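## Task

Remove the cardboard box from the closet, set it on the desk, and close the closet completely. The two other items must stay on the closet shelves. The robot must not tip over or be left leaning, or the attempt fails. The result only counts if it holds without the robot supporting anything at the end.

## Robot and tools

ROBOT. A simulated Hello Robot Stretch 3 with one arm. It has a two-wheel base (0.33 m long, 0.34 m wide), a lift on a mast, and a telescoping arm that reaches out to the robot's RIGHT side. The base cannot strafe, so the gripper is moved forward or back by driving. Turning in place pivots about a point 0.05 m behind the base's front edge. Fully retracted with the wrist folded, the robot sweeps a 0.28 m radius when turning; an unfolded level wrist reaches beyond that. A loose object may occasionally get a brief push from outside.

CAMERAS. head_camera (896x504) and nav_camera (672x504, fisheye) are on the head and both aim with head_pan_rad and head_tilt_rad. wrist_camera (644x364) rides on the gripper. Every successful execute_actions result carries one picture per camera, taken when the call ends.

execute_actions takes "actions", a list run in order (empty list = just report). Each action may hold "robot", "steps" (1 to 450 control steps at 30 per second; default 1) and "until". {"steps": n} alone waits. "robot" is one of: a single command; a list of up to 8 commands run one after another (a {"pause_s": s} entry waits up to 15 s); or {"stop": true}, which brakes everything and clears the queue. A command may contain:
- "base": exactly one of {"translate_m": d}, a relative drive in metres from where the base is when the command begins, forward positive, |d| at most 1; or {"rotate_rad": a}, a relative in-place turn in radians, counter-clockwise (left) positive, |a| at most 3.2.
- "joints": absolute targets by name; unnamed joints keep their targets. lift_m 0 to 1.1 (arm height); arm_m 0 to 0.52 (extension); wrist_yaw_rad -1.345 to 4.42 (0 along the arm, positive toward the front, 3.0 folded over the base); wrist_pitch_rad -1.57 to 0.451 (0 level, negative tips fingers down); wrist_roll_rad -2.911 to 2.911 (0 fingers side by side); gripper_m -0.089 to 0.179 (larger is wider; actual fingertip gap is smaller by about 0.007 m near closed, 0.025 m wide open, zero below 0.007); head_pan_rad -3.953 to 1.73 (0 forward, positive left, -1.57 looks along the arm); head_tilt_rad -1.53 to 0.419 (negative looks down).
- "contact_limits": {"arm_m": e}, effort percent 1 to 100 at which the arm halts; lower is gentler, too low halts immediately. It applies until arm_m's next command.
A new command acts immediately and discards the rest of any older queue. Motions continue across actions and while you think. Any invalid value rejects the whole call with nothing run.

"until" ends an action early when all its conditions hold. {"robot": {"status": "ended"}} waits until nothing is moving and no queue runs (use steps 450). Other fields: base_status, x, y, heading, translate_m, rotate_rad and their _goal, each joint's reading, _goal and _status, refusals, queue, queue_left. Numbers use [op, value] with =, !=, <, <=, >, >=; statuses take a word or ["!=", "moving"]. {"any": {"status": "ended"}} fires when any one motion or the queue finishes.

SPEED. Full base speed (0.30 m/s, 1.9 rad/s) needs lift_m under 0.30, arm_m under 0.03 and wrist_yaw_rad over 2.54; otherwise 0.10 m/s and 0.63 rad/s.

GRIPPER. Close to a value smaller than the object's width to grip (lower squeezes harder); open at least 0.02 beyond the touching value to release. Neither the reading nor "done" proves a grasp; check images. Over-squeezing triggers a stall guard and objects may slip; send a different value to regrip.

SAFETY. Fold or unfold the wrist only with lift_m 0.32 to 0.95, wrist_pitch_rad -0.4, wrist_roll_rad about 0; after folding, lift may go to 0.25. With yaw below -0.4 keep pitch at -0.5 or lower. Pushing an immovable thing with the gripper above roughly 0.45 m can tip the robot, more so with a raised limit or a repeated push after a contact_stop. Do not drive while holding, hooking or pushing something fixed. If the base snags, reverse the last move in small steps; if base_tilt leans, free the gripper, and lower lift to about 0.2 if still tipped. Avoid drops, slams, hard hits and forceful shoving.

RESULTS. base_status shows progress (moved of goal). joint_goals, joint_status, measured_speeds, refusals, queue and queue_left appear each time. Status words: moving, done (within tolerance), off_target (stuck short, may still push), contact_stop (lift or arm hit something and went slack until re-commanded), time_out, stopped, not_commanded, torque_fault (a wrist servo overloaded and is limp for 10 s; commands to it are refused). Lines beginning refused:, dropped: or replaced: explain rejected goals, aborted queues or how a prior motion ended (counting from 0). robot.on_its_own reports goals the robot changed itself, slack or off joints, unusual rest efforts, and tilt of 3 degrees or more. lidar_m: 12 distances in 30-degree sectors, 1st straight ahead, going counter-clockwise, in a plane 0.17 m up. wrist_depth_mm and head_depth_mm: 7x7 median depths. hand_pose is in the base frame (origin on the floor between the wheels, x forward, y left, z up). base_odometry uses wheel counts from the start pose; heading left positive. motor_effort is signed percent with peak in brackets; readings carry offsets and noise.

zoom_image: {"camera": one of head_camera, nav_camera, wrist_camera, "region": [x0, y0, x1, y1]} in pixels of that camera's last image, top-left origin, at most 504x504.

finished_scene: {"scene": 1 or 2}. Only call it after everything has stopped and the closet is shut with the object resting on the desk; it is final, and its result gives the next task. Time the robot spends counts against the result, so act efficiently.

Each tool is called by a JSON object that holds its "op" and its "data", one argument or row to a line.

## Session

{"op": "execute_actions", "data": {
  "actions": []
}}

Scene clock: 0.00 s.
robot.base_odometry: x=+0.000 y=+0.000 heading=+0.000 (m, m, rad; robot's odometry frame)
robot.turned_by_wheels: +0.000 (rad since the last result)
robot.turned_by_imu: +0.000 (rad since the last result)
robot.base_tilt: forward=-1.7 right=-0.1 (deg)
robot.lidar_m: 2.14 1.47 1.10 1.09 1.16 1.65 1.90 2.03 2.74 2.68 2.81 1.79
robot.head_depth_mm: 1782 2123 2101 2066 2058 2037 2034 / 1812 2101 2098 2104 2072 2057 2045 / 1794 2115 2086 2104 2096 2052 2059 / 1818 2138 2083 2106 2089 2093 2083 / 1810 2151 2131 2103 2094 2077 2063 / 1814 2148 2105 2128 2113 2104 2105 / 1834 2147 2145 2136 2115 2108 2044
robot.base_status: not_commanded
robot.joint_positions: lift_m=+0.410 arm_m=+0.001 wrist_yaw_rad=+2.827 wrist_pitch_rad=-0.574 wrist_roll_rad=+0.016 gripper_m=+0.037 head_pan_rad=+0.004 head_tilt_rad=-0.001
robot.joint_goals: lift_m=+0.410 arm_m=+0.001 wrist_yaw_rad=+2.827 wrist_pitch_rad=-0.574 wrist_roll_rad=+0.016 gripper_m=+0.037 head_pan_rad=+0.004 head_tilt_rad=-0.001
robot.joint_status: lift_m=not_commanded arm_m=not_commanded wrist_yaw_rad=not_commanded wrist_pitch_rad=not_commanded wrist_roll_rad=not_commanded gripper_m=not_commanded head_pan_rad=not_commanded head_tilt_rad=not_commanded
robot.measured_speeds: translate_m=+0.000 rotate_rad=+0.000 lift_m=+0.000 arm_m=+0.000 wrist_yaw_rad=+0.000 wrist_pitch_rad=+0.000 wrist_roll_rad=+0.000 head_pan_rad=+0.000 head_tilt_rad=+0.000
robot: refusals=0 queue=idle queue_left=0
robot.motor_effort: left_wheel=+0 right_wheel=+0 lift_m=+27 arm_m=+0 wrist_yaw_rad=+0 wrist_pitch_rad=+9 wrist_roll_rad=+0 gripper_m=+0 head_pan_rad=+0 head_tilt_rad=+2 (%)
robot.hand_pose: x=+0.0413 y=+0.0463 z=+0.3897 quat_wxyz=(+0.305, +0.706, +0.089, +0.633) (m; robot's base frame)
robot.wrist_depth_mm: - - - - - - - / - - - - - - - / - 892 891 894 915 938 957 / 720 758 745 752 765 789 807 / 644 - 663 667 680 668 682 / 562 559 - 571 586 585 586 / 507 - - 514 516 524 527
pictures: head_camera (sideways: a quarter turn clockwise sets it upright), nav_camera (sideways: a quarter turn counterclockwise sets it upright), wrist_camera
Images, in order (width x height): head_camera 896x504, nav_camera 672x504, wrist_camera 644x364.

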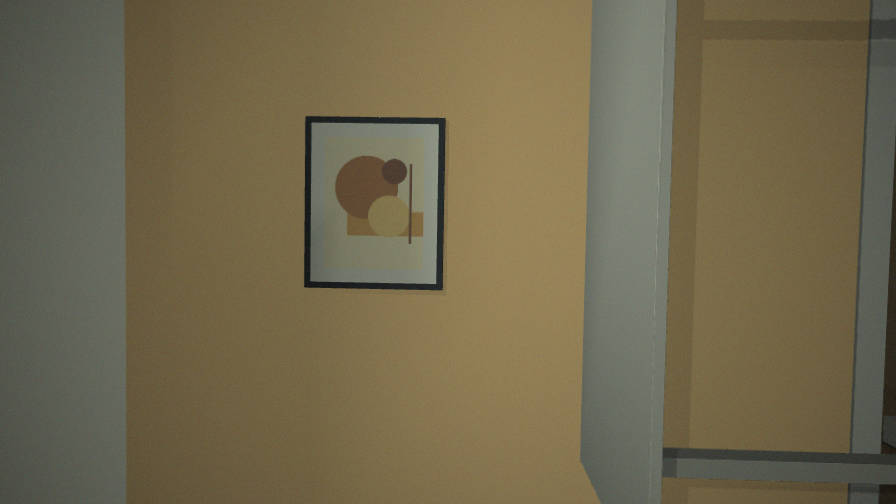

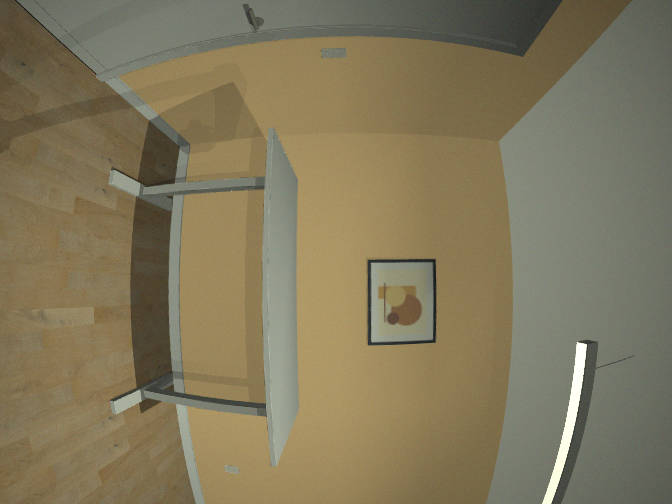

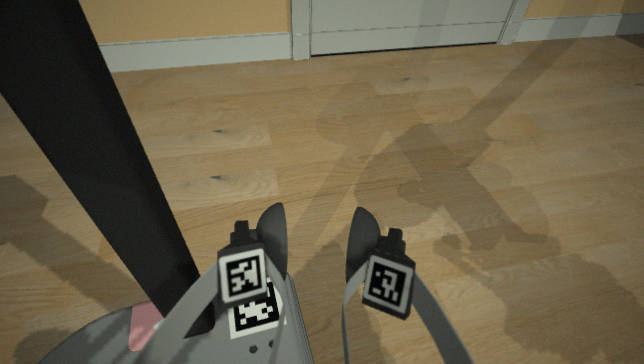

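{"op": "execute_actions", "data": {
  "actions": [
    {"robot":{"joints":{"head_pan_rad":-1.6,"head_tilt_rad":-0.3}},"steps":200,"until":{"robot":{"status":"ended"}}}
  ]
}}

{"op": "execute_actions", "data": {
  "actions": [
    {"robot":{"joints":{"head_pan_rad":-3.3,"head_tilt_rad":-0.3}},"steps":200,"until":{"robot":{"status":"ended"}}}
  ]
}}

Scene clock: 4.13 s.
robot.base_odometry: x=+0.000 y=+0.000 heading=+0.000 (m, m, rad; robot's odometry frame)
robot.turned_by_wheels: +0.000 (rad since the last result)
robot.turned_by_imu: -0.001 (rad since the last result)
robot.base_tilt: forward=-1.6 right=+0.0 (deg)
robot.lidar_m: 2.14 1.47 1.10 1.09 1.16 1.65 1.89 2.02 2.75 2.68 2.81 1.79
robot.head_depth_mm: 2373 2451 2587 2749 2826 2069 1587 / 2344 2498 2606 2744 2819 2063 1582 / 2372 2495 2581 2728 2831 2073 1588 / 2361 2464 2639 2750 2816 2046 1578 / 2364 2461 2582 2734 2849 2054 1577 / 2381 2453 2614 2789 2806 2042 1575 / 2374 2507 2629 2799 2841 2038 1573
robot.base_status: not_commanded
robot.joint_positions: lift_m=+0.410 arm_m=+0.001 wrist_yaw_rad=+2.827 wrist_pitch_rad=-0.574 wrist_roll_rad=+0.016 gripper_m=+0.037 head_pan_rad=-1.593 head_tilt_rad=-0.296
robot.joint_goals: lift_m=+0.410 arm_m=+0.001 wrist_yaw_rad=+2.827 wrist_pitch_rad=-0.574 wrist_roll_rad=+0.016 gripper_m=+0.037 head_pan_rad=-1.600 head_tilt_rad=-0.300
robot.joint_status: lift_m=not_commanded arm_m=not_commanded wrist_yaw_rad=not_commanded wrist_pitch_rad=not_commanded wrist_roll_rad=not_commanded gripper_m=not_commanded head_pan_rad=done head_tilt_rad=done
robot.measured_speeds: translate_m=+0.000 rotate_rad=+0.000 lift_m=+0.000 arm_m=+0.000 wrist_yaw_rad=+0.000 wrist_pitch_rad=+0.000 wrist_roll_rad=+0.000 head_pan_rad=+0.000 head_tilt_rad=+0.000
robot: refusals=0 queue=done queue_left=0
robot.motor_effort: left_wheel=+0(0) right_wheel=+0(0) lift_m=+27(28) arm_m=+1(0) wrist_yaw_rad=+0(1) wrist_pitch_rad=+9(8) wrist_roll_rad=+0(0) gripper_m=+0(0) head_pan_rad=-3(45) head_tilt_rad=-2(27) (%)
robot.hand_pose: x=+0.0413 y=+0.0463 z=+0.3897 quat_wxyz=(+0.305, +0.706, +0.089, +0.633) (m; robot's base frame)
robot.wrist_depth_mm: - - - - - - - / - - - - - - - / - 896 897 916 919 933 965 / 728 764 753 757 770 797 804 / 632 - 666 654 675 666 688 / 556 568 - 572 591 588 590 / 510 - - 509 518 519 527
pictures: head_camera (sideways: a quarter turn clockwise sets it upright), nav_camera (sideways: a quarter turn counterclockwise sets it upright), wrist_camera
Images, in order (width x height): head_camera 896x504, nav_camera 672x504, wrist_camera 644x364.

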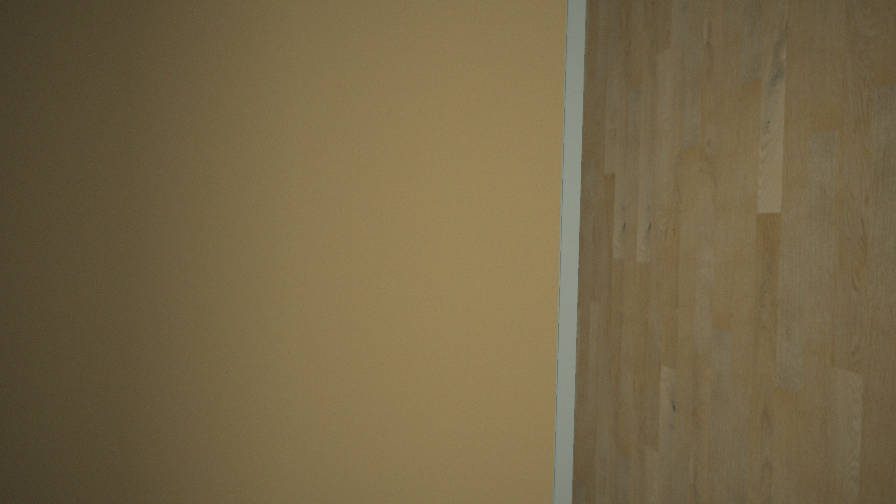

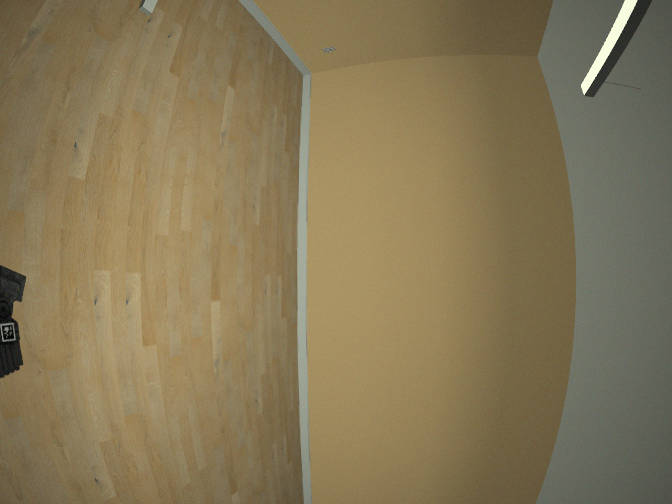

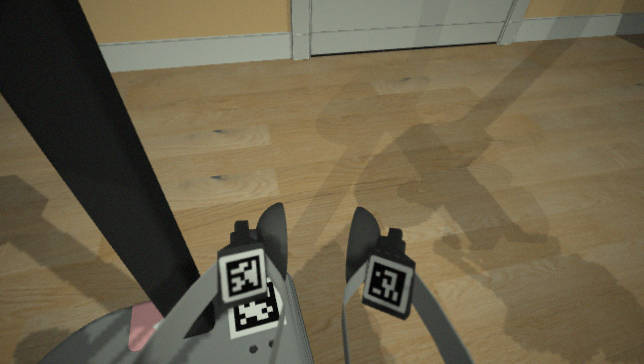

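Scene clock: 5.57 s.
robot.base_odometry: x=+0.000 y=+0.000 heading=+0.000 (m, m, rad; robot's odometry frame)
robot.turned_by_wheels: +0.000 (rad since the last result)
robot.turned_by_imu: +0.000 (rad since the last result)
robot.base_tilt: forward=-1.7 right=+0.0 (deg)
robot.lidar_m: 2.14 1.47 1.10 1.09 1.16 1.65 1.90 2.02 2.74 2.68 2.82 1.79
robot.head_depth_mm: 2395 2490 2507 2508 2489 2072 1575 / 2431 2508 2644 2836 2882 2078 1591 / 2387 2499 2613 2768 2837 2037 1581 / 1672 1767 1873 1963 2091 2055 1573 / 1702 1797 1889 1995 2093 2029 1576 / 1703 1777 1872 1983 2084 2037 1575 / 1699 1755 1842 1935 2052 2040 1578
robot.base_status: not_commanded
robot.joint_positions: lift_m=+0.410 arm_m=+0.001 wrist_yaw_rad=+2.827 wrist_pitch_rad=-0.574 wrist_roll_rad=+0.016 gripper_m=+0.037 head_pan_rad=-3.293 head_tilt_rad=-0.296
robot.joint_goals: lift_m=+0.410 arm_m=+0.001 wrist_yaw_rad=+2.827 wrist_pitch_rad=-0.574 wrist_roll_rad=+0.016 gripper_m=+0.037 head_pan_rad=-3.300 head_tilt_rad=-0.300
robot.joint_status: lift_m=not_commanded arm_m=not_commanded wrist_yaw_rad=not_commanded wrist_pitch_rad=not_commanded wrist_roll_rad=not_commanded gripper_m=not_commanded head_pan_rad=done head_tilt_rad=done
robot.measured_speeds: translate_m=+0.000 rotate_rad=+0.000 lift_m=+0.000 arm_m=+0.000 wrist_yaw_rad=+0.000 wrist_pitch_rad=+0.000 wrist_roll_rad=+0.000 head_pan_rad=+0.000 head_tilt_rad=+0.000
robot: refusals=0 queue=done queue_left=0
robot.motor_effort: left_wheel=+0(0) right_wheel=+0(0) lift_m=+28(28) arm_m=+0(0) wrist_yaw_rad=+1(1) wrist_pitch_rad=+8(9) wrist_roll_rad=+0(0) gripper_m=+0(0) head_pan_rad=-4(45) head_tilt_rad=-2(2) (%)
robot.hand_pose: x=+0.0413 y=+0.0463 z=+0.3897 quat_wxyz=(+0.305, +0.706, +0.089, +0.633) (m; robot's base frame)
robot.wrist_depth_mm: - - - - - - - / - - - - - - - / - 896 887 906 920 946 943 / 746 746 747 768 777 788 785 / 635 - 659 659 676 679 681 / 559 556 - 581 586 587 598 / 512 - - 512 512 520 531
pictures: head_camera (sideways: a quarter turn clockwise sets it upright), nav_camera (sideways: a quarter turn counterclockwise sets it upright), wrist_camera
Images, in order (width x height): head_camera 896x504, nav_camera 672x504, wrist_camera 644x364.

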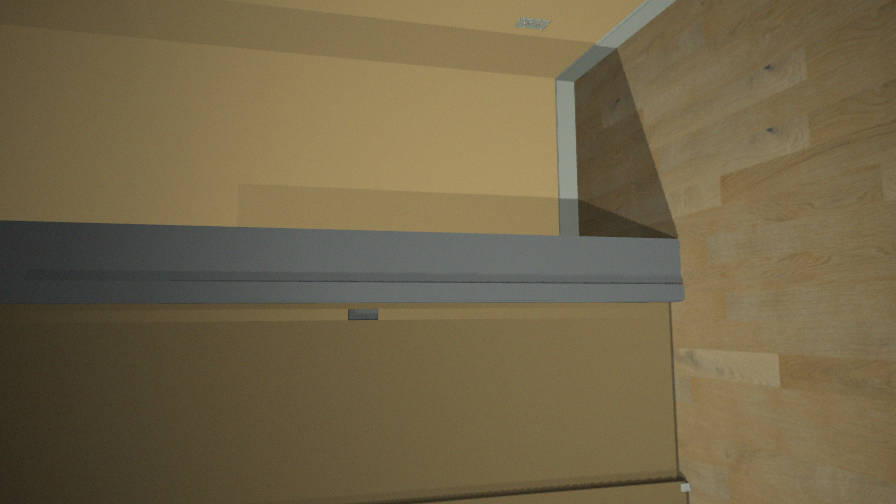

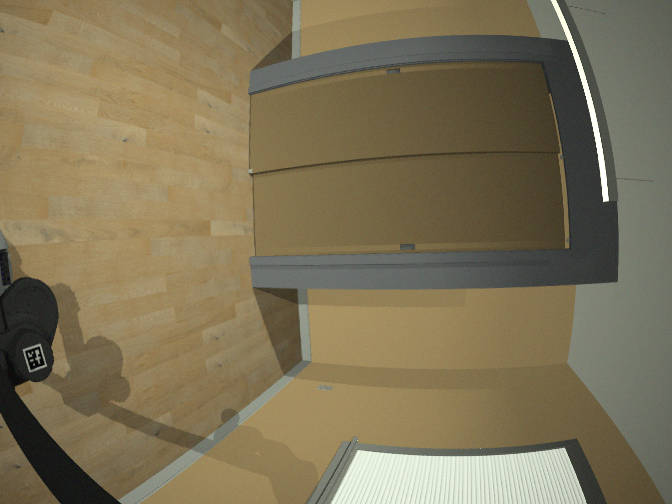

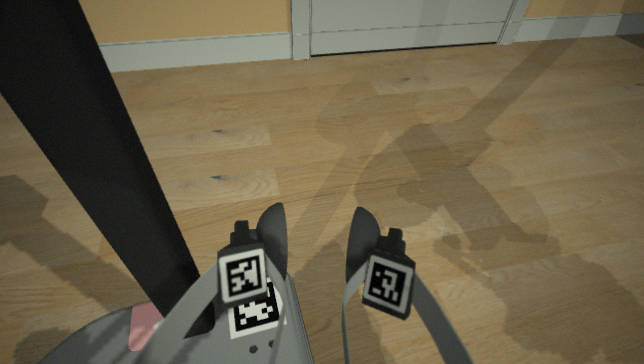

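{"op": "execute_actions", "data": {
  "actions": [
    {"robot":[{"joints":{"lift_m":0.28,"wrist_pitch_rad":-0.4,"wrist_yaw_rad":3.0,"head_pan_rad":-1.57,"head_tilt_rad":-0.2}},{"base":{"translate_m":-1.0}},{"base":{"translate_m":-0.2}},{"base":{"rotate_rad":-1.571}}],"steps":450,"until":{"robot":{"status":"ended"}}}
  ]
}}

Scene clock: 17.93 s.
robot.base_odometry: x=-1.200 y=+0.000 heading=-1.571 (m, m, rad; robot's odometry frame)
robot.turned_by_wheels: -1.571 (rad since the last result)
robot.turned_by_imu: -1.570 (rad since the last result)
robot.base_tilt: forward=-1.6 right=+0.0 (deg)
robot.lidar_m: 2.62 2.77 2.94 2.94 1.56 1.18 1.16 1.22 0.71 0.71 0.81 1.09
robot.head_depth_mm: 594 611 636 659 687 713 743 / 659 677 701 687 689 712 739 / 666 686 710 736 769 790 824 / 668 690 714 738 768 796 828 / 673 692 718 741 771 802 835 / 675 696 720 749 776 804 837 / 677 700 724 748 780 809 843
robot.base_status: done (rotate_rad -1.5709 of -1.5710)
robot.joint_positions: lift_m=+0.280 arm_m=+0.001 wrist_yaw_rad=+2.999 wrist_pitch_rad=-0.420 wrist_roll_rad=+0.016 gripper_m=+0.037 head_pan_rad=-1.577 head_tilt_rad=-0.210
robot.joint_goals: lift_m=+0.280 arm_m=+0.001 wrist_yaw_rad=+3.000 wrist_pitch_rad=-0.400 wrist_roll_rad=+0.016 gripper_m=+0.037 head_pan_rad=-1.570 head_tilt_rad=-0.200
robot.joint_status: lift_m=done arm_m=not_commanded wrist_yaw_rad=done wrist_pitch_rad=done wrist_roll_rad=not_commanded gripper_m=not_commanded head_pan_rad=done head_tilt_rad=done
robot.measured_speeds: translate_m=+0.000 rotate_rad=+0.000 lift_m=+0.000 arm_m=+0.000 wrist_yaw_rad=+0.000 wrist_pitch_rad=+0.000 wrist_roll_rad=+0.000 head_pan_rad=+0.000 head_tilt_rad=+0.000
robot: refusals=0 queue=done queue_left=0
robot.motor_effort: left_wheel=+4(14) right_wheel=-2(5) lift_m=+15(29) arm_m=+0(0) wrist_yaw_rad=+1(2) wrist_pitch_rad=+12(13) wrist_roll_rad=+0(0) gripper_m=+0(0) head_pan_rad=+4(47) head_tilt_rad=+6(17) (%)
robot.hand_pose: x=+0.0106 y=+0.0760 z=+0.2926 quat_wxyz=(+0.198, +0.705, +0.097, +0.674) (m; robot's base frame)
robot.wrist_depth_mm: - - - - - - - / - - - - - - - / 864 867 916 917 949 966 967 / 681 685 702 704 732 737 762 / 557 569 - 588 603 605 610 / 478 509 - - 514 502 515 / - - - - 435 440 442
pictures: head_camera (sideways: a quarter turn clockwise sets it upright), nav_camera (sideways: a quarter turn counterclockwise sets it upright), wrist_camera
Images, in order (width x height): head_camera 896x504, nav_camera 672x504, wrist_camera 644x364.

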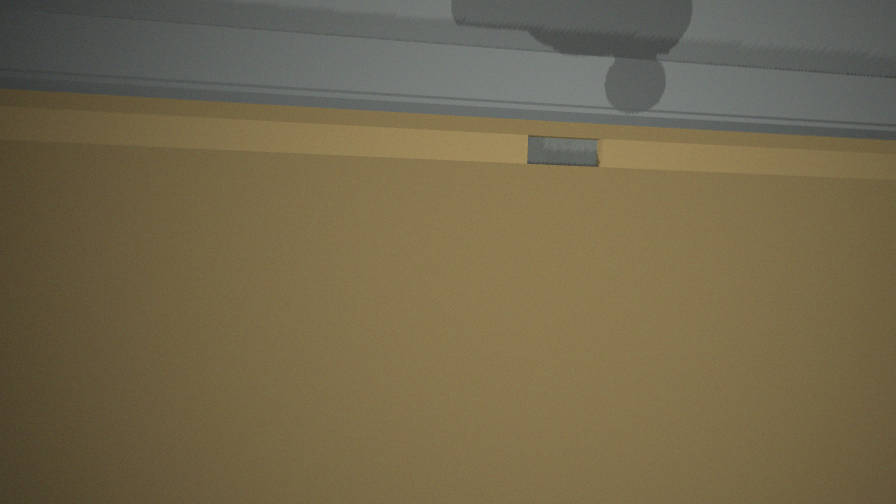

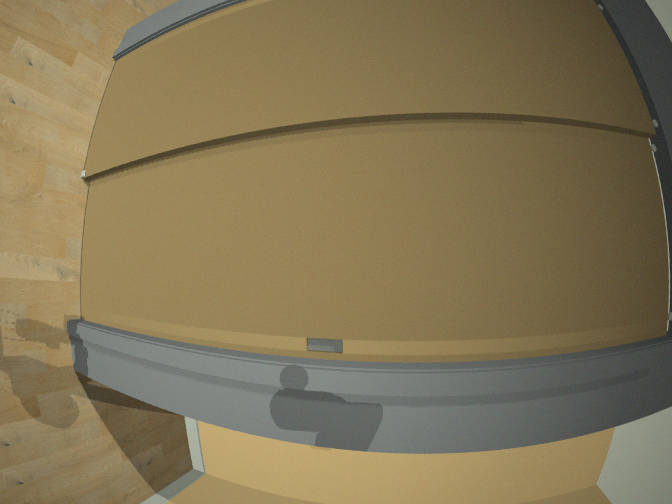

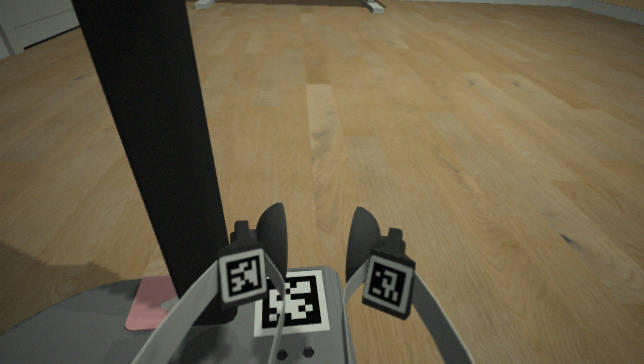

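{"op": "zoom_image", "data": {
  "camera": "head_camera",
  "region": [440, 60, 700, 240]
}}

{"op": "execute_actions", "data": {
  "actions": [
    {"robot":[{"joints":{"lift_m":0.9}},{"joints":{"wrist_yaw_rad":0.0}},{"joints":{"wrist_pitch_rad":0.0,"gripper_m":-0.02,"wrist_roll_rad":1.57}}],"steps":450,"until":{"robot":{"status":"ended"}}}
  ]
}}

Region (440, 60, 700, 240) of head_camera's 896x504 image, scaled by 1.938, with more detail than that image has; it fills the top 349 rows of this view, and the rest is white.

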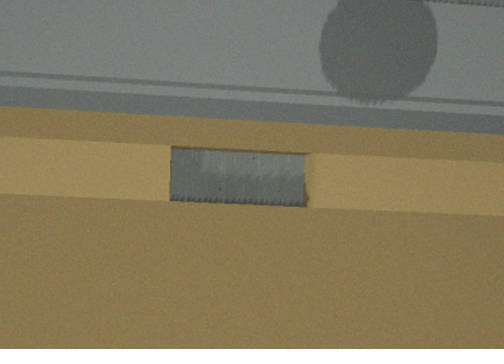

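Scene clock: 28.90 s.
robot.base_odometry: x=-1.200 y=+0.000 heading=-1.571 (m, m, rad; robot's odometry frame)
robot.turned_by_wheels: +0.000 (rad since the last result)
robot.turned_by_imu: -0.003 (rad since the last result)
robot.base_tilt: forward=-1.6 right=+0.0 (deg)
robot.lidar_m: 2.62 2.77 2.94 2.94 1.56 1.19 1.16 1.22 0.71 0.70 0.81 1.09
robot.head_depth_mm: 589 613 636 658 686 716 745 / 660 680 698 689 690 713 739 / 664 688 709 737 770 794 824 / 669 690 714 739 767 798 821 / 669 694 718 742 770 799 832 / 674 698 722 749 776 807 838 / 678 697 719 750 781 808 843
robot.base_status: done (rotate_rad -1.5709 of -1.5710)
robot.joint_positions: lift_m=+0.900 arm_m=+0.001 wrist_yaw_rad=+0.002 wrist_pitch_rad=-0.025 wrist_roll_rad=+1.568 gripper_m=-0.020 head_pan_rad=-1.577 head_tilt_rad=-0.210
robot.joint_goals: lift_m=+0.900 arm_m=+0.001 wrist_yaw_rad=+0.000 wrist_pitch_rad=+0.000 wrist_roll_rad=+1.570 gripper_m=-0.020 head_pan_rad=-1.570 head_tilt_rad=-0.200
robot.joint_status: lift_m=done arm_m=not_commanded wrist_yaw_rad=done wrist_pitch_rad=done wrist_roll_rad=done gripper_m=done head_pan_rad=done head_tilt_rad=done
robot.measured_speeds: translate_m=+0.000 rotate_rad=+0.000 lift_m=+0.000 arm_m=+0.000 wrist_yaw_rad=+0.000 wrist_pitch_rad=+0.000 wrist_roll_rad=+0.000 head_pan_rad=+0.000 head_tilt_rad=+0.000
robot: refusals=0 queue=done queue_left=0
robot.motor_effort: left_wheel=+3(4) right_wheel=-1(2) lift_m=+38(45) arm_m=+0(0) wrist_yaw_rad=-2(3) wrist_pitch_rad=+15(15) wrist_roll_rad=+1(1) gripper_m=-9(82) head_pan_rad=+4(4) head_tilt_rad=+6(7) (%)
robot.hand_pose: x=-0.0209 y=-0.4014 z=+1.0074 quat_wxyz=(+0.002, +0.001, -1.000, -0.013) (m; robot's base frame)
robot.wrist_depth_mm: 409 410 411 418 422 431 432 / 498 496 504 510 510 493 451 / 524 523 524 531 533 537 537 / 541 538 547 543 554 544 557 / 561 569 565 - 581 579 585 / 588 590 594 - 606 608 615 / 608 613 624 635 630 640 646
pictures: head_camera (sideways: a quarter turn clockwise sets it upright), nav_camera (sideways: a quarter turn counterclockwise sets it upright), wrist_camera
Images, in order (width x height): head_camera 896x504, nav_camera 672x504, wrist_camera 644x364.

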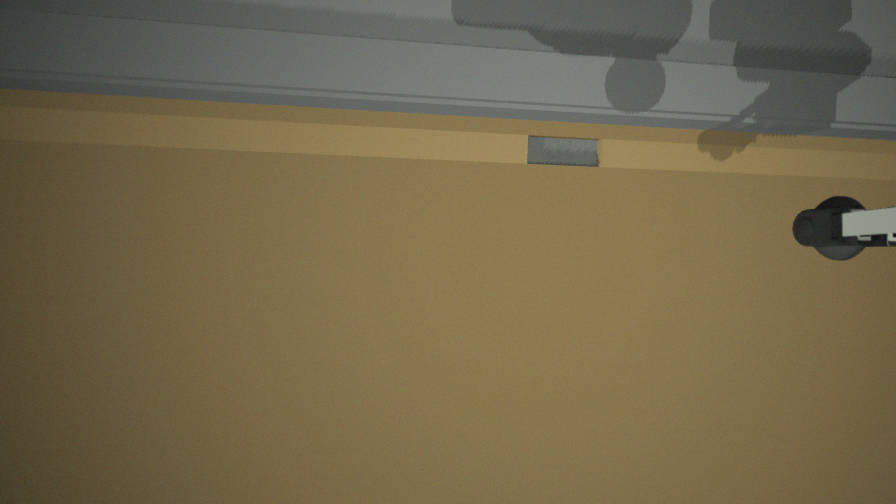

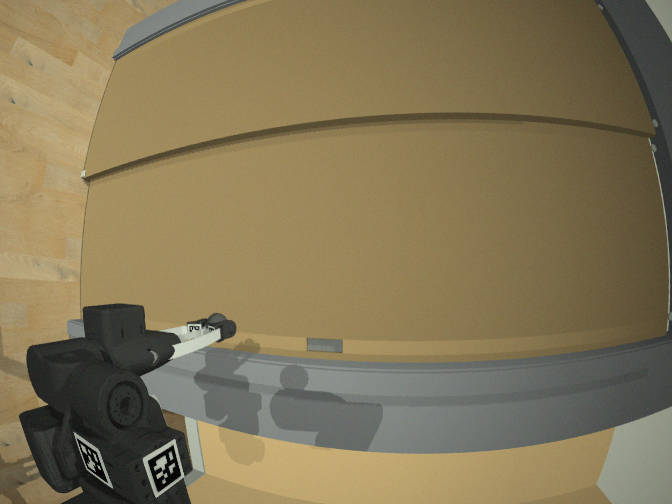

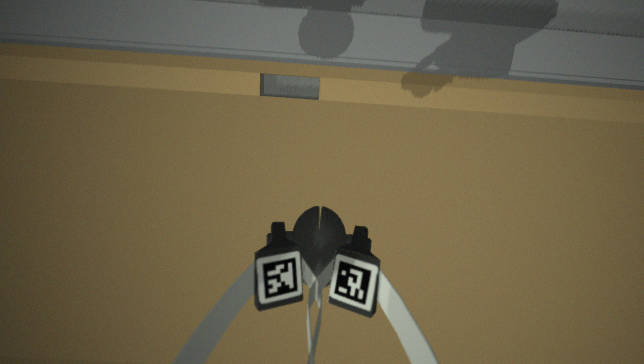

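{"op": "execute_actions", "data": {
  "actions": [
    {"robot":{"base":{"translate_m":-0.10},"joints":{"lift_m":0.945,"wrist_roll_rad":0.0,"arm_m":0.2}},"steps":450,"until":{"robot":{"status":"ended"}}}
  ]
}}

Scene clock: 32.17 s.
robot.base_odometry: x=-1.200 y=+0.100 heading=-1.571 (m, m, rad; robot's odometry frame)
robot.turned_by_wheels: +0.000 (rad since the last result)
robot.turned_by_imu: -0.001 (rad since the last result)
robot.base_tilt: forward=-1.7 right=+0.0 (deg)
robot.lidar_m: 2.72 2.87 2.96 2.93 1.42 1.08 1.06 1.11 0.72 0.69 0.81 1.08
robot.head_depth_mm: 596 616 636 659 683 - - / 596 615 641 664 685 - - / 594 614 636 656 676 - - / 661 682 714 734 761 - 826 / 664 687 712 739 767 795 827 / 669 693 714 740 769 799 829 / 671 695 717 742 776 801 837
robot.base_status: done (translate_m -0.1000 of -0.1000)
robot.joint_positions: lift_m=+0.945 arm_m=+0.200 wrist_yaw_rad=+0.001 wrist_pitch_rad=-0.024 wrist_roll_rad=+0.004 gripper_m=-0.020 head_pan_rad=-1.577 head_tilt_rad=-0.210
robot.joint_goals: lift_m=+0.945 arm_m=+0.200 wrist_yaw_rad=+0.000 wrist_pitch_rad=+0.000 wrist_roll_rad=+0.000 gripper_m=-0.020 head_pan_rad=-1.570 head_tilt_rad=-0.200
robot.joint_status: lift_m=done arm_m=done wrist_yaw_rad=done wrist_pitch_rad=done wrist_roll_rad=done gripper_m=done head_pan_rad=done head_tilt_rad=done
robot.measured_speeds: translate_m=+0.000 rotate_rad=+0.000 lift_m=+0.000 arm_m=+0.000 wrist_yaw_rad=+0.000 wrist_pitch_rad=+0.000 wrist_roll_rad=+0.000 head_pan_rad=+0.000 head_tilt_rad=+0.000
robot: refusals=0 queue=done queue_left=0
robot.motor_effort: left_wheel=+3(6) right_wheel=-1(5) lift_m=+39(40) arm_m=+4(5) wrist_yaw_rad=-1(2) wrist_pitch_rad=+14(15) wrist_roll_rad=-2(3) gripper_m=-9(9) head_pan_rad=+3(4) head_tilt_rad=+6(6) (%)
robot.hand_pose: x=-0.0213 y=-0.6002 z=+1.0531 quat_wxyz=(+0.706, +0.009, -0.708, -0.008) (m; robot's base frame)
robot.wrist_depth_mm: 312 307 304 297 223 231 227 / 326 320 315 307 230 239 236 / 335 331 325 320 239 248 244 / 350 346 336 334 249 257 252 / 365 360 350 - 260 267 263 / 380 376 368 - 268 277 274 / 397 391 380 374 286 287 290
pictures: head_camera (sideways: a quarter turn clockwise sets it upright), nav_camera (sideways: a quarter turn counterclockwise sets it upright), wrist_camera
Images, in order (width x height): head_camera 896x504, nav_camera 672x504, wrist_camera 644x364.

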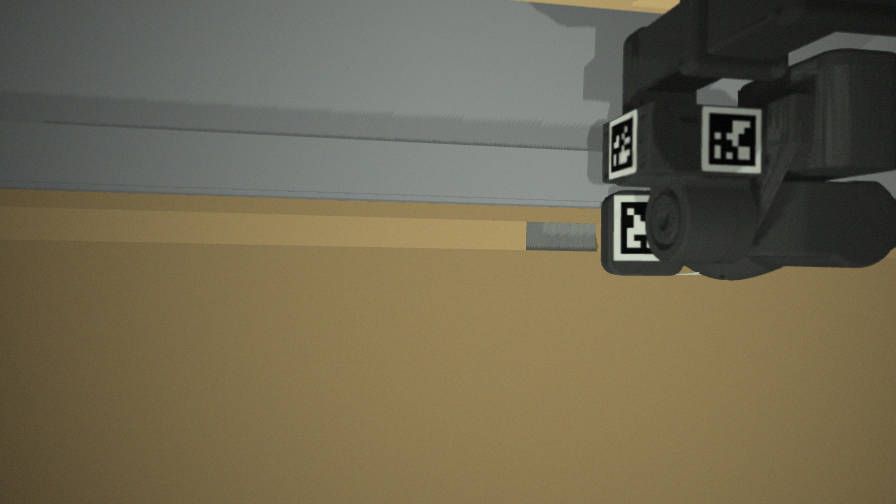

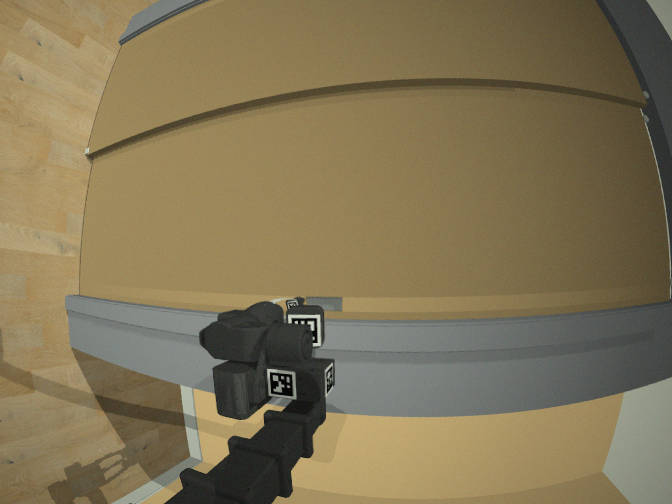

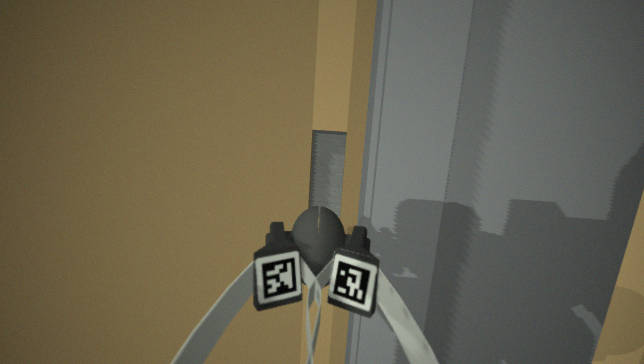

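{"op": "execute_actions", "data": {
  "actions": [
    {"robot":[{"base":{"translate_m":-0.01}},{"joints":{"arm_m":0.45},"contact_limits":{"arm_m":15}}],"steps":450,"until":{"robot":{"status":"ended"}}}
  ]
}}

Scene clock: 36.53 s.
robot.base_odometry: x=-1.200 y=+0.110 heading=-1.571 (m, m, rad; robot's odometry frame)
robot.turned_by_wheels: +0.000 (rad since the last result)
robot.turned_by_imu: +0.010 (rad since the last result)
robot.base_tilt: forward=-2.0 right=-0.6 (deg)
robot.lidar_m: 2.73 2.89 2.97 2.93 1.40 1.07 1.05 1.11 0.72 0.69 0.81 1.10
robot.head_depth_mm: 609 627 645 666 689 - 745 / 613 630 650 671 684 725 743 / 603 622 642 667 - 715 738 / 677 698 722 745 766 806 829 / 684 702 724 748 777 803 832 / 683 705 731 756 780 809 839 / 688 710 734 760 788 814 849
robot.base_status: done (translate_m -0.0100 of -0.0100)
robot.joint_positions: lift_m=+0.945 arm_m=+0.365 wrist_yaw_rad=-0.006 wrist_pitch_rad=-0.046 wrist_roll_rad=+0.003 gripper_m=-0.020 head_pan_rad=-1.577 head_tilt_rad=-0.208
robot.joint_goals: lift_m=+0.945 arm_m=+0.365 wrist_yaw_rad=+0.000 wrist_pitch_rad=+0.000 wrist_roll_rad=+0.000 gripper_m=-0.020 head_pan_rad=-1.570 head_tilt_rad=-0.200
robot.joint_status: lift_m=done arm_m=contact_stop wrist_yaw_rad=done wrist_pitch_rad=done wrist_roll_rad=done gripper_m=done head_pan_rad=done head_tilt_rad=done
robot.measured_speeds: translate_m=-0.001 rotate_rad=+0.003 lift_m=+0.000 arm_m=+0.016 wrist_yaw_rad=+0.040 wrist_pitch_rad=+0.000 wrist_roll_rad=+0.000 head_pan_rad=+0.000 head_tilt_rad=+0.000
robot: refusals=0 queue=dropped queue_left=0
robot.on_its_own: arm_m is slack since a contact_stop, until your next command for it (your +0.450 is given up)
robot.motor_effort: left_wheel=+6(13) right_wheel=-1(5) lift_m=+37(39) arm_m=+4(13) wrist_yaw_rad=+5(8) wrist_pitch_rad=+28(35) wrist_roll_rad=-1(2) gripper_m=-9(9) head_pan_rad=+3(4) head_tilt_rad=+5(6) (%)
robot.contact_limits: arm_m 15 (drawing in: default 18, maximum 30; extending or still: default 26, maximum 42)
robot.hand_pose: x=-0.0229 y=-0.7652 z=+1.0474 quat_wxyz=(+0.706, +0.014, -0.708, -0.019) (m; robot's base frame)
robot.wrist_depth_mm: 159 157 155 152 117 76 75 / 166 163 160 157 111 79 78 / 172 170 166 163 105 82 80 / 180 177 173 181 102 85 83 / 187 184 181 - 105 89 87 / 197 192 189 - 96 92 91 / 206 202 197 193 99 96 96
pictures: head_camera (sideways: a quarter turn clockwise sets it upright), nav_camera (sideways: a quarter turn counterclockwise sets it upright), wrist_camera
Images, in order (width x height): head_camera 896x504, nav_camera 672x504, wrist_camera 644x364.

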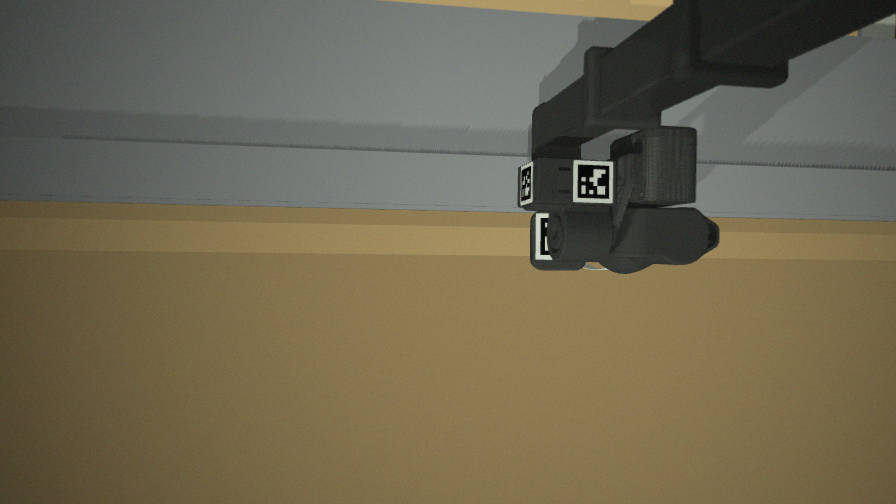

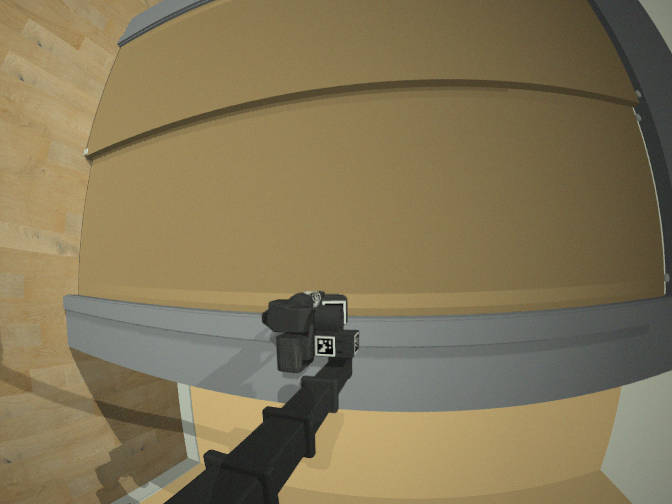

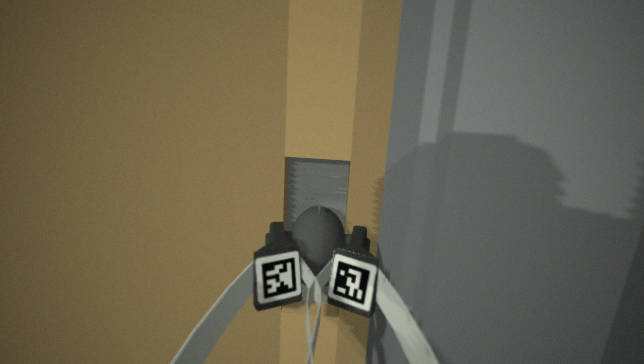

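Looks inserted. Test drive forward.

{"op": "execute_actions", "data": {
  "actions": [
    {"robot":{"joints":{"arm_m":0.36},"base":{"translate_m":0.15}},"steps":450,"until":{"robot":{"status":"ended"}}}
  ]
}}

Scene clock: 40.07 s.
robot.base_odometry: x=-1.200 y=-0.040 heading=-1.571 (m, m, rad; robot's odometry frame)
robot.turned_by_wheels: +0.000 (rad since the last result)
robot.turned_by_imu: -0.135 (rad since the last result)
robot.base_tilt: forward=-1.7 right=+0.0 (deg)
robot.lidar_m: 2.60 2.66 3.48 2.93 1.80 1.24 1.17 1.21 0.74 0.70 0.78 0.96
robot.head_depth_mm: 620 642 665 686 713 - 775 / 603 629 649 676 698 736 764 / 665 684 710 731 - 737 751 / 662 686 710 736 755 796 825 / 658 680 703 730 756 786 816 / 653 674 697 722 749 777 807 / 649 671 691 715 741 771 801
robot.base_status: done (translate_m +0.1500 of +0.1500)
robot.joint_positions: lift_m=+0.945 arm_m=+0.359 wrist_yaw_rad=-0.056 wrist_pitch_rad=-0.026 wrist_roll_rad=+0.002 gripper_m=-0.020 head_pan_rad=-1.576 head_tilt_rad=-0.208
robot.joint_goals: lift_m=+0.945 arm_m=+0.360 wrist_yaw_rad=-0.053 wrist_pitch_rad=+0.000 wrist_roll_rad=+0.000 gripper_m=-0.020 head_pan_rad=-1.570 head_tilt_rad=-0.200
robot.joint_status: lift_m=done arm_m=done wrist_yaw_rad=done wrist_pitch_rad=done wrist_roll_rad=done gripper_m=done head_pan_rad=done head_tilt_rad=done
robot.measured_speeds: translate_m=+0.000 rotate_rad=+0.000 lift_m=+0.000 arm_m=+0.000 wrist_yaw_rad=+0.000 wrist_pitch_rad=+0.000 wrist_roll_rad=+0.000 head_pan_rad=+0.000 head_tilt_rad=+0.000
robot: refusals=0 queue=done queue_left=0
robot.on_its_own: wrist_yaw_rad is held at -0.053, not at your +0.000, by its stall guard, which is not easing now
robot.motor_effort: left_wheel=-2(19) right_wheel=+2(16) lift_m=+36(36) arm_m=+8(10) wrist_yaw_rad=+4(47) wrist_pitch_rad=+15(19) wrist_roll_rad=-1(1) gripper_m=-10(14) head_pan_rad=+4(4) head_tilt_rad=+4(5) (%)
robot.hand_pose: x=-0.0358 y=-0.7593 z=+1.0526 quat_wxyz=(+0.706, -0.010, -0.707, -0.029) (m; robot's base frame)
robot.wrist_depth_mm: 141 145 148 153 156 109 89 / 146 150 154 158 162 109 92 / 151 155 159 164 167 109 95 / 156 160 166 183 173 112 100 / 163 166 172 - 178 114 104 / 169 174 178 - 161 113 109 / 176 180 188 195 191 113 115
pictures: head_camera (sideways: a quarter turn clockwise sets it upright), nav_camera (sideways: a quarter turn counterclockwise sets it upright), wrist_camera
Images, in order (width x height): head_camera 896x504, nav_camera 672x504, wrist_camera 644x364.

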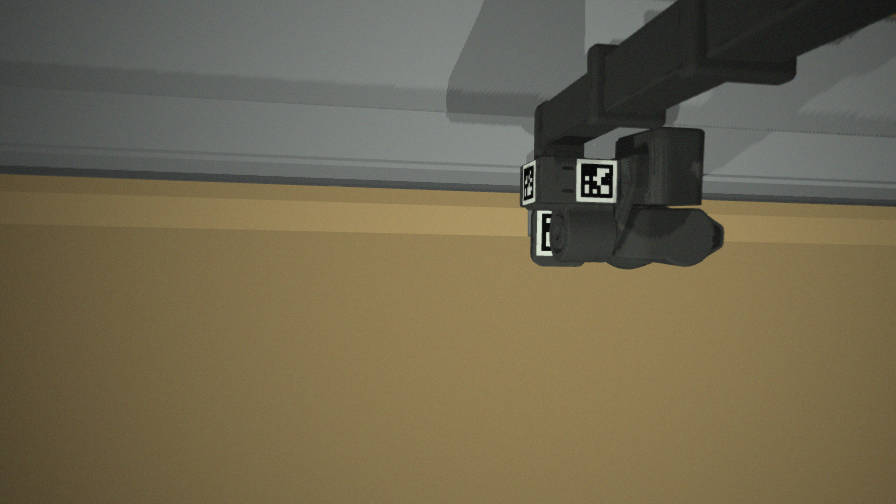

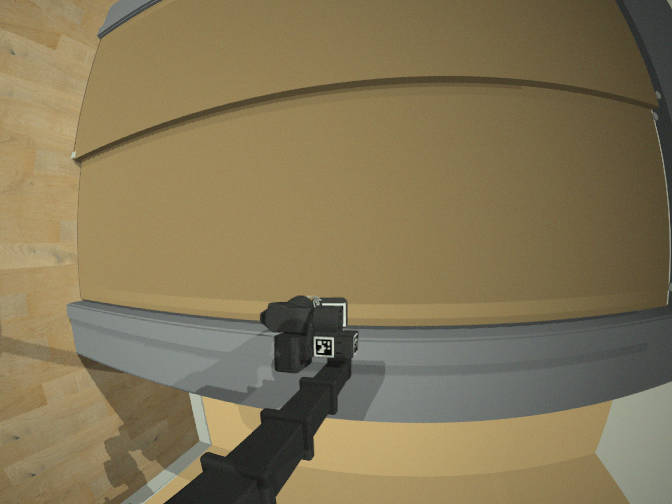

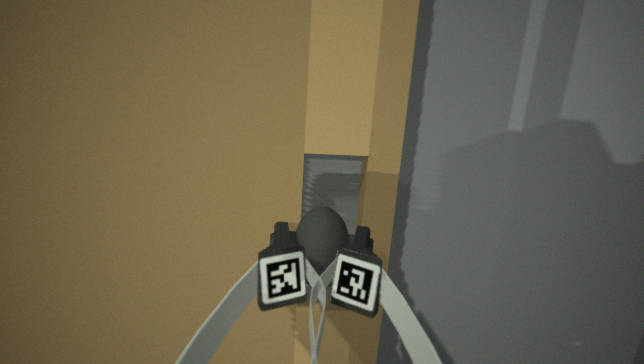

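{"op": "execute_actions", "data": {
  "actions": [
    {"robot":{"base":{"rotate_rad":0.14}},"steps":450,"until":{"robot":{"status":"ended"}}}
  ]
}}

Scene clock: 42.00 s.
robot.base_odometry: x=-1.200 y=-0.040 heading=-1.431 (m, m, rad; robot's odometry frame)
robot.turned_by_wheels: +0.140 (rad since the last result)
robot.turned_by_imu: +0.022 (rad since the last result)
robot.base_tilt: forward=-1.7 right=-0.1 (deg)
robot.lidar_m: 2.61 2.70 3.53 2.94 1.73 1.21 1.16 1.19 0.74 0.70 0.79 0.98
robot.head_depth_mm: 617 638 663 684 707 - 769 / 603 627 648 674 696 732 760 / 662 685 708 723 - 731 749 / 663 685 710 737 754 802 824 / 660 683 707 733 760 788 818 / 659 679 701 727 751 779 812 / 651 675 696 721 749 776 805
robot.base_status: done (rotate_rad +0.1399 of +0.1400)
robot.joint_positions: lift_m=+0.945 arm_m=+0.359 wrist_yaw_rad=-0.052 wrist_pitch_rad=-0.027 wrist_roll_rad=+0.002 gripper_m=-0.020 head_pan_rad=-1.576 head_tilt_rad=-0.208
robot.joint_goals: lift_m=+0.945 arm_m=+0.360 wrist_yaw_rad=-0.053 wrist_pitch_rad=+0.000 wrist_roll_rad=+0.000 gripper_m=-0.020 head_pan_rad=-1.570 head_tilt_rad=-0.200
robot.joint_status: lift_m=done arm_m=done wrist_yaw_rad=done wrist_pitch_rad=done wrist_roll_rad=done gripper_m=done head_pan_rad=done head_tilt_rad=done
robot.measured_speeds: translate_m=+0.000 rotate_rad=+0.000 lift_m=+0.000 arm_m=+0.000 wrist_yaw_rad=+0.000 wrist_pitch_rad=+0.000 wrist_roll_rad=+0.000 head_pan_rad=+0.000 head_tilt_rad=+0.000
robot: refusals=0 queue=done queue_left=0
robot.on_its_own: wrist_yaw_rad is held at -0.053, not at your +0.000, by its stall guard, which is not easing now
robot.motor_effort: left_wheel=-1(21) right_wheel=+1(10) lift_m=+36(37) arm_m=+8(8) wrist_yaw_rad=-1(35) wrist_pitch_rad=+16(16) wrist_roll_rad=-1(1) gripper_m=-10(13) head_pan_rad=+4(4) head_tilt_rad=+4(4) (%)
robot.hand_pose: x=-0.0348 y=-0.7593 z=+1.0523 quat_wxyz=(+0.706, -0.009, -0.707, -0.028) (m; robot's base frame)
robot.wrist_depth_mm: 143 145 149 153 155 107 86 / 148 151 155 158 160 106 89 / 154 156 160 165 166 106 93 / 159 162 167 183 172 109 97 / 165 169 173 - 179 111 101 / 172 175 179 - 159 109 106 / 180 183 189 194 174 110 111
pictures: head_camera (sideways: a quarter turn clockwise sets it upright), nav_camera (sideways: a quarter turn counterclockwise sets it upright), wrist_camera
Images, in order (width x height): head_camera 896x504, nav_camera 672x504, wrist_camera 644x364.

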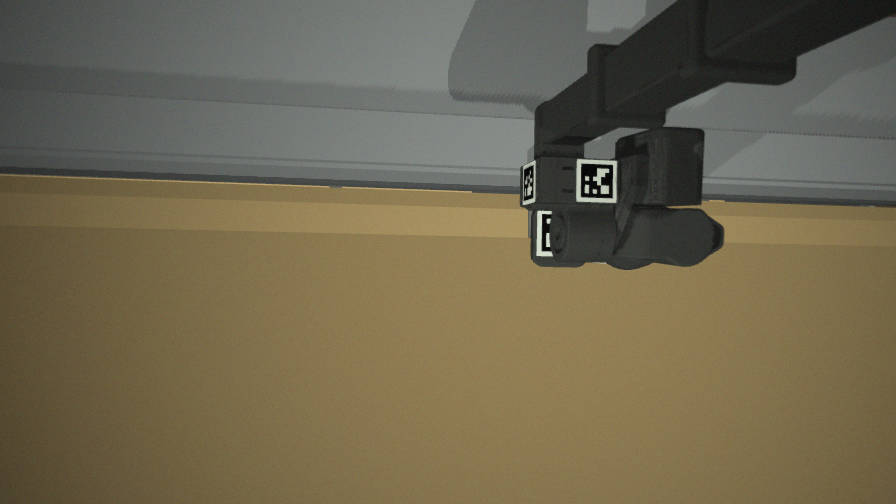

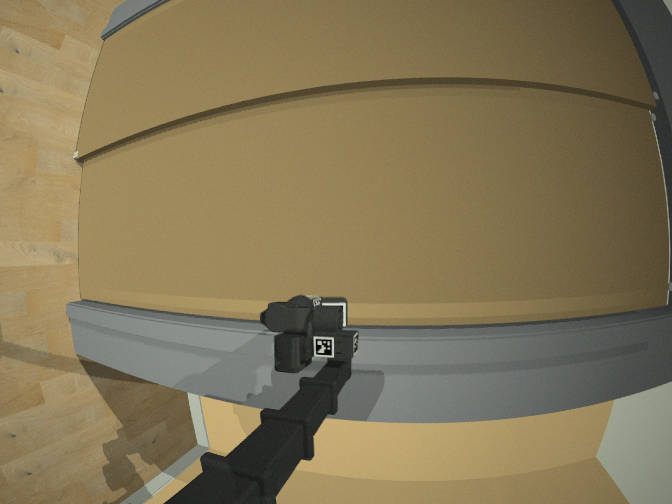

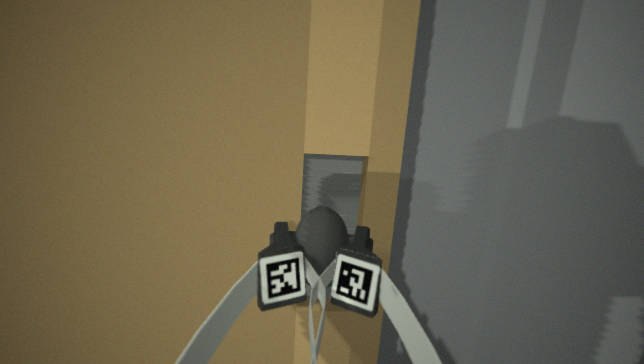

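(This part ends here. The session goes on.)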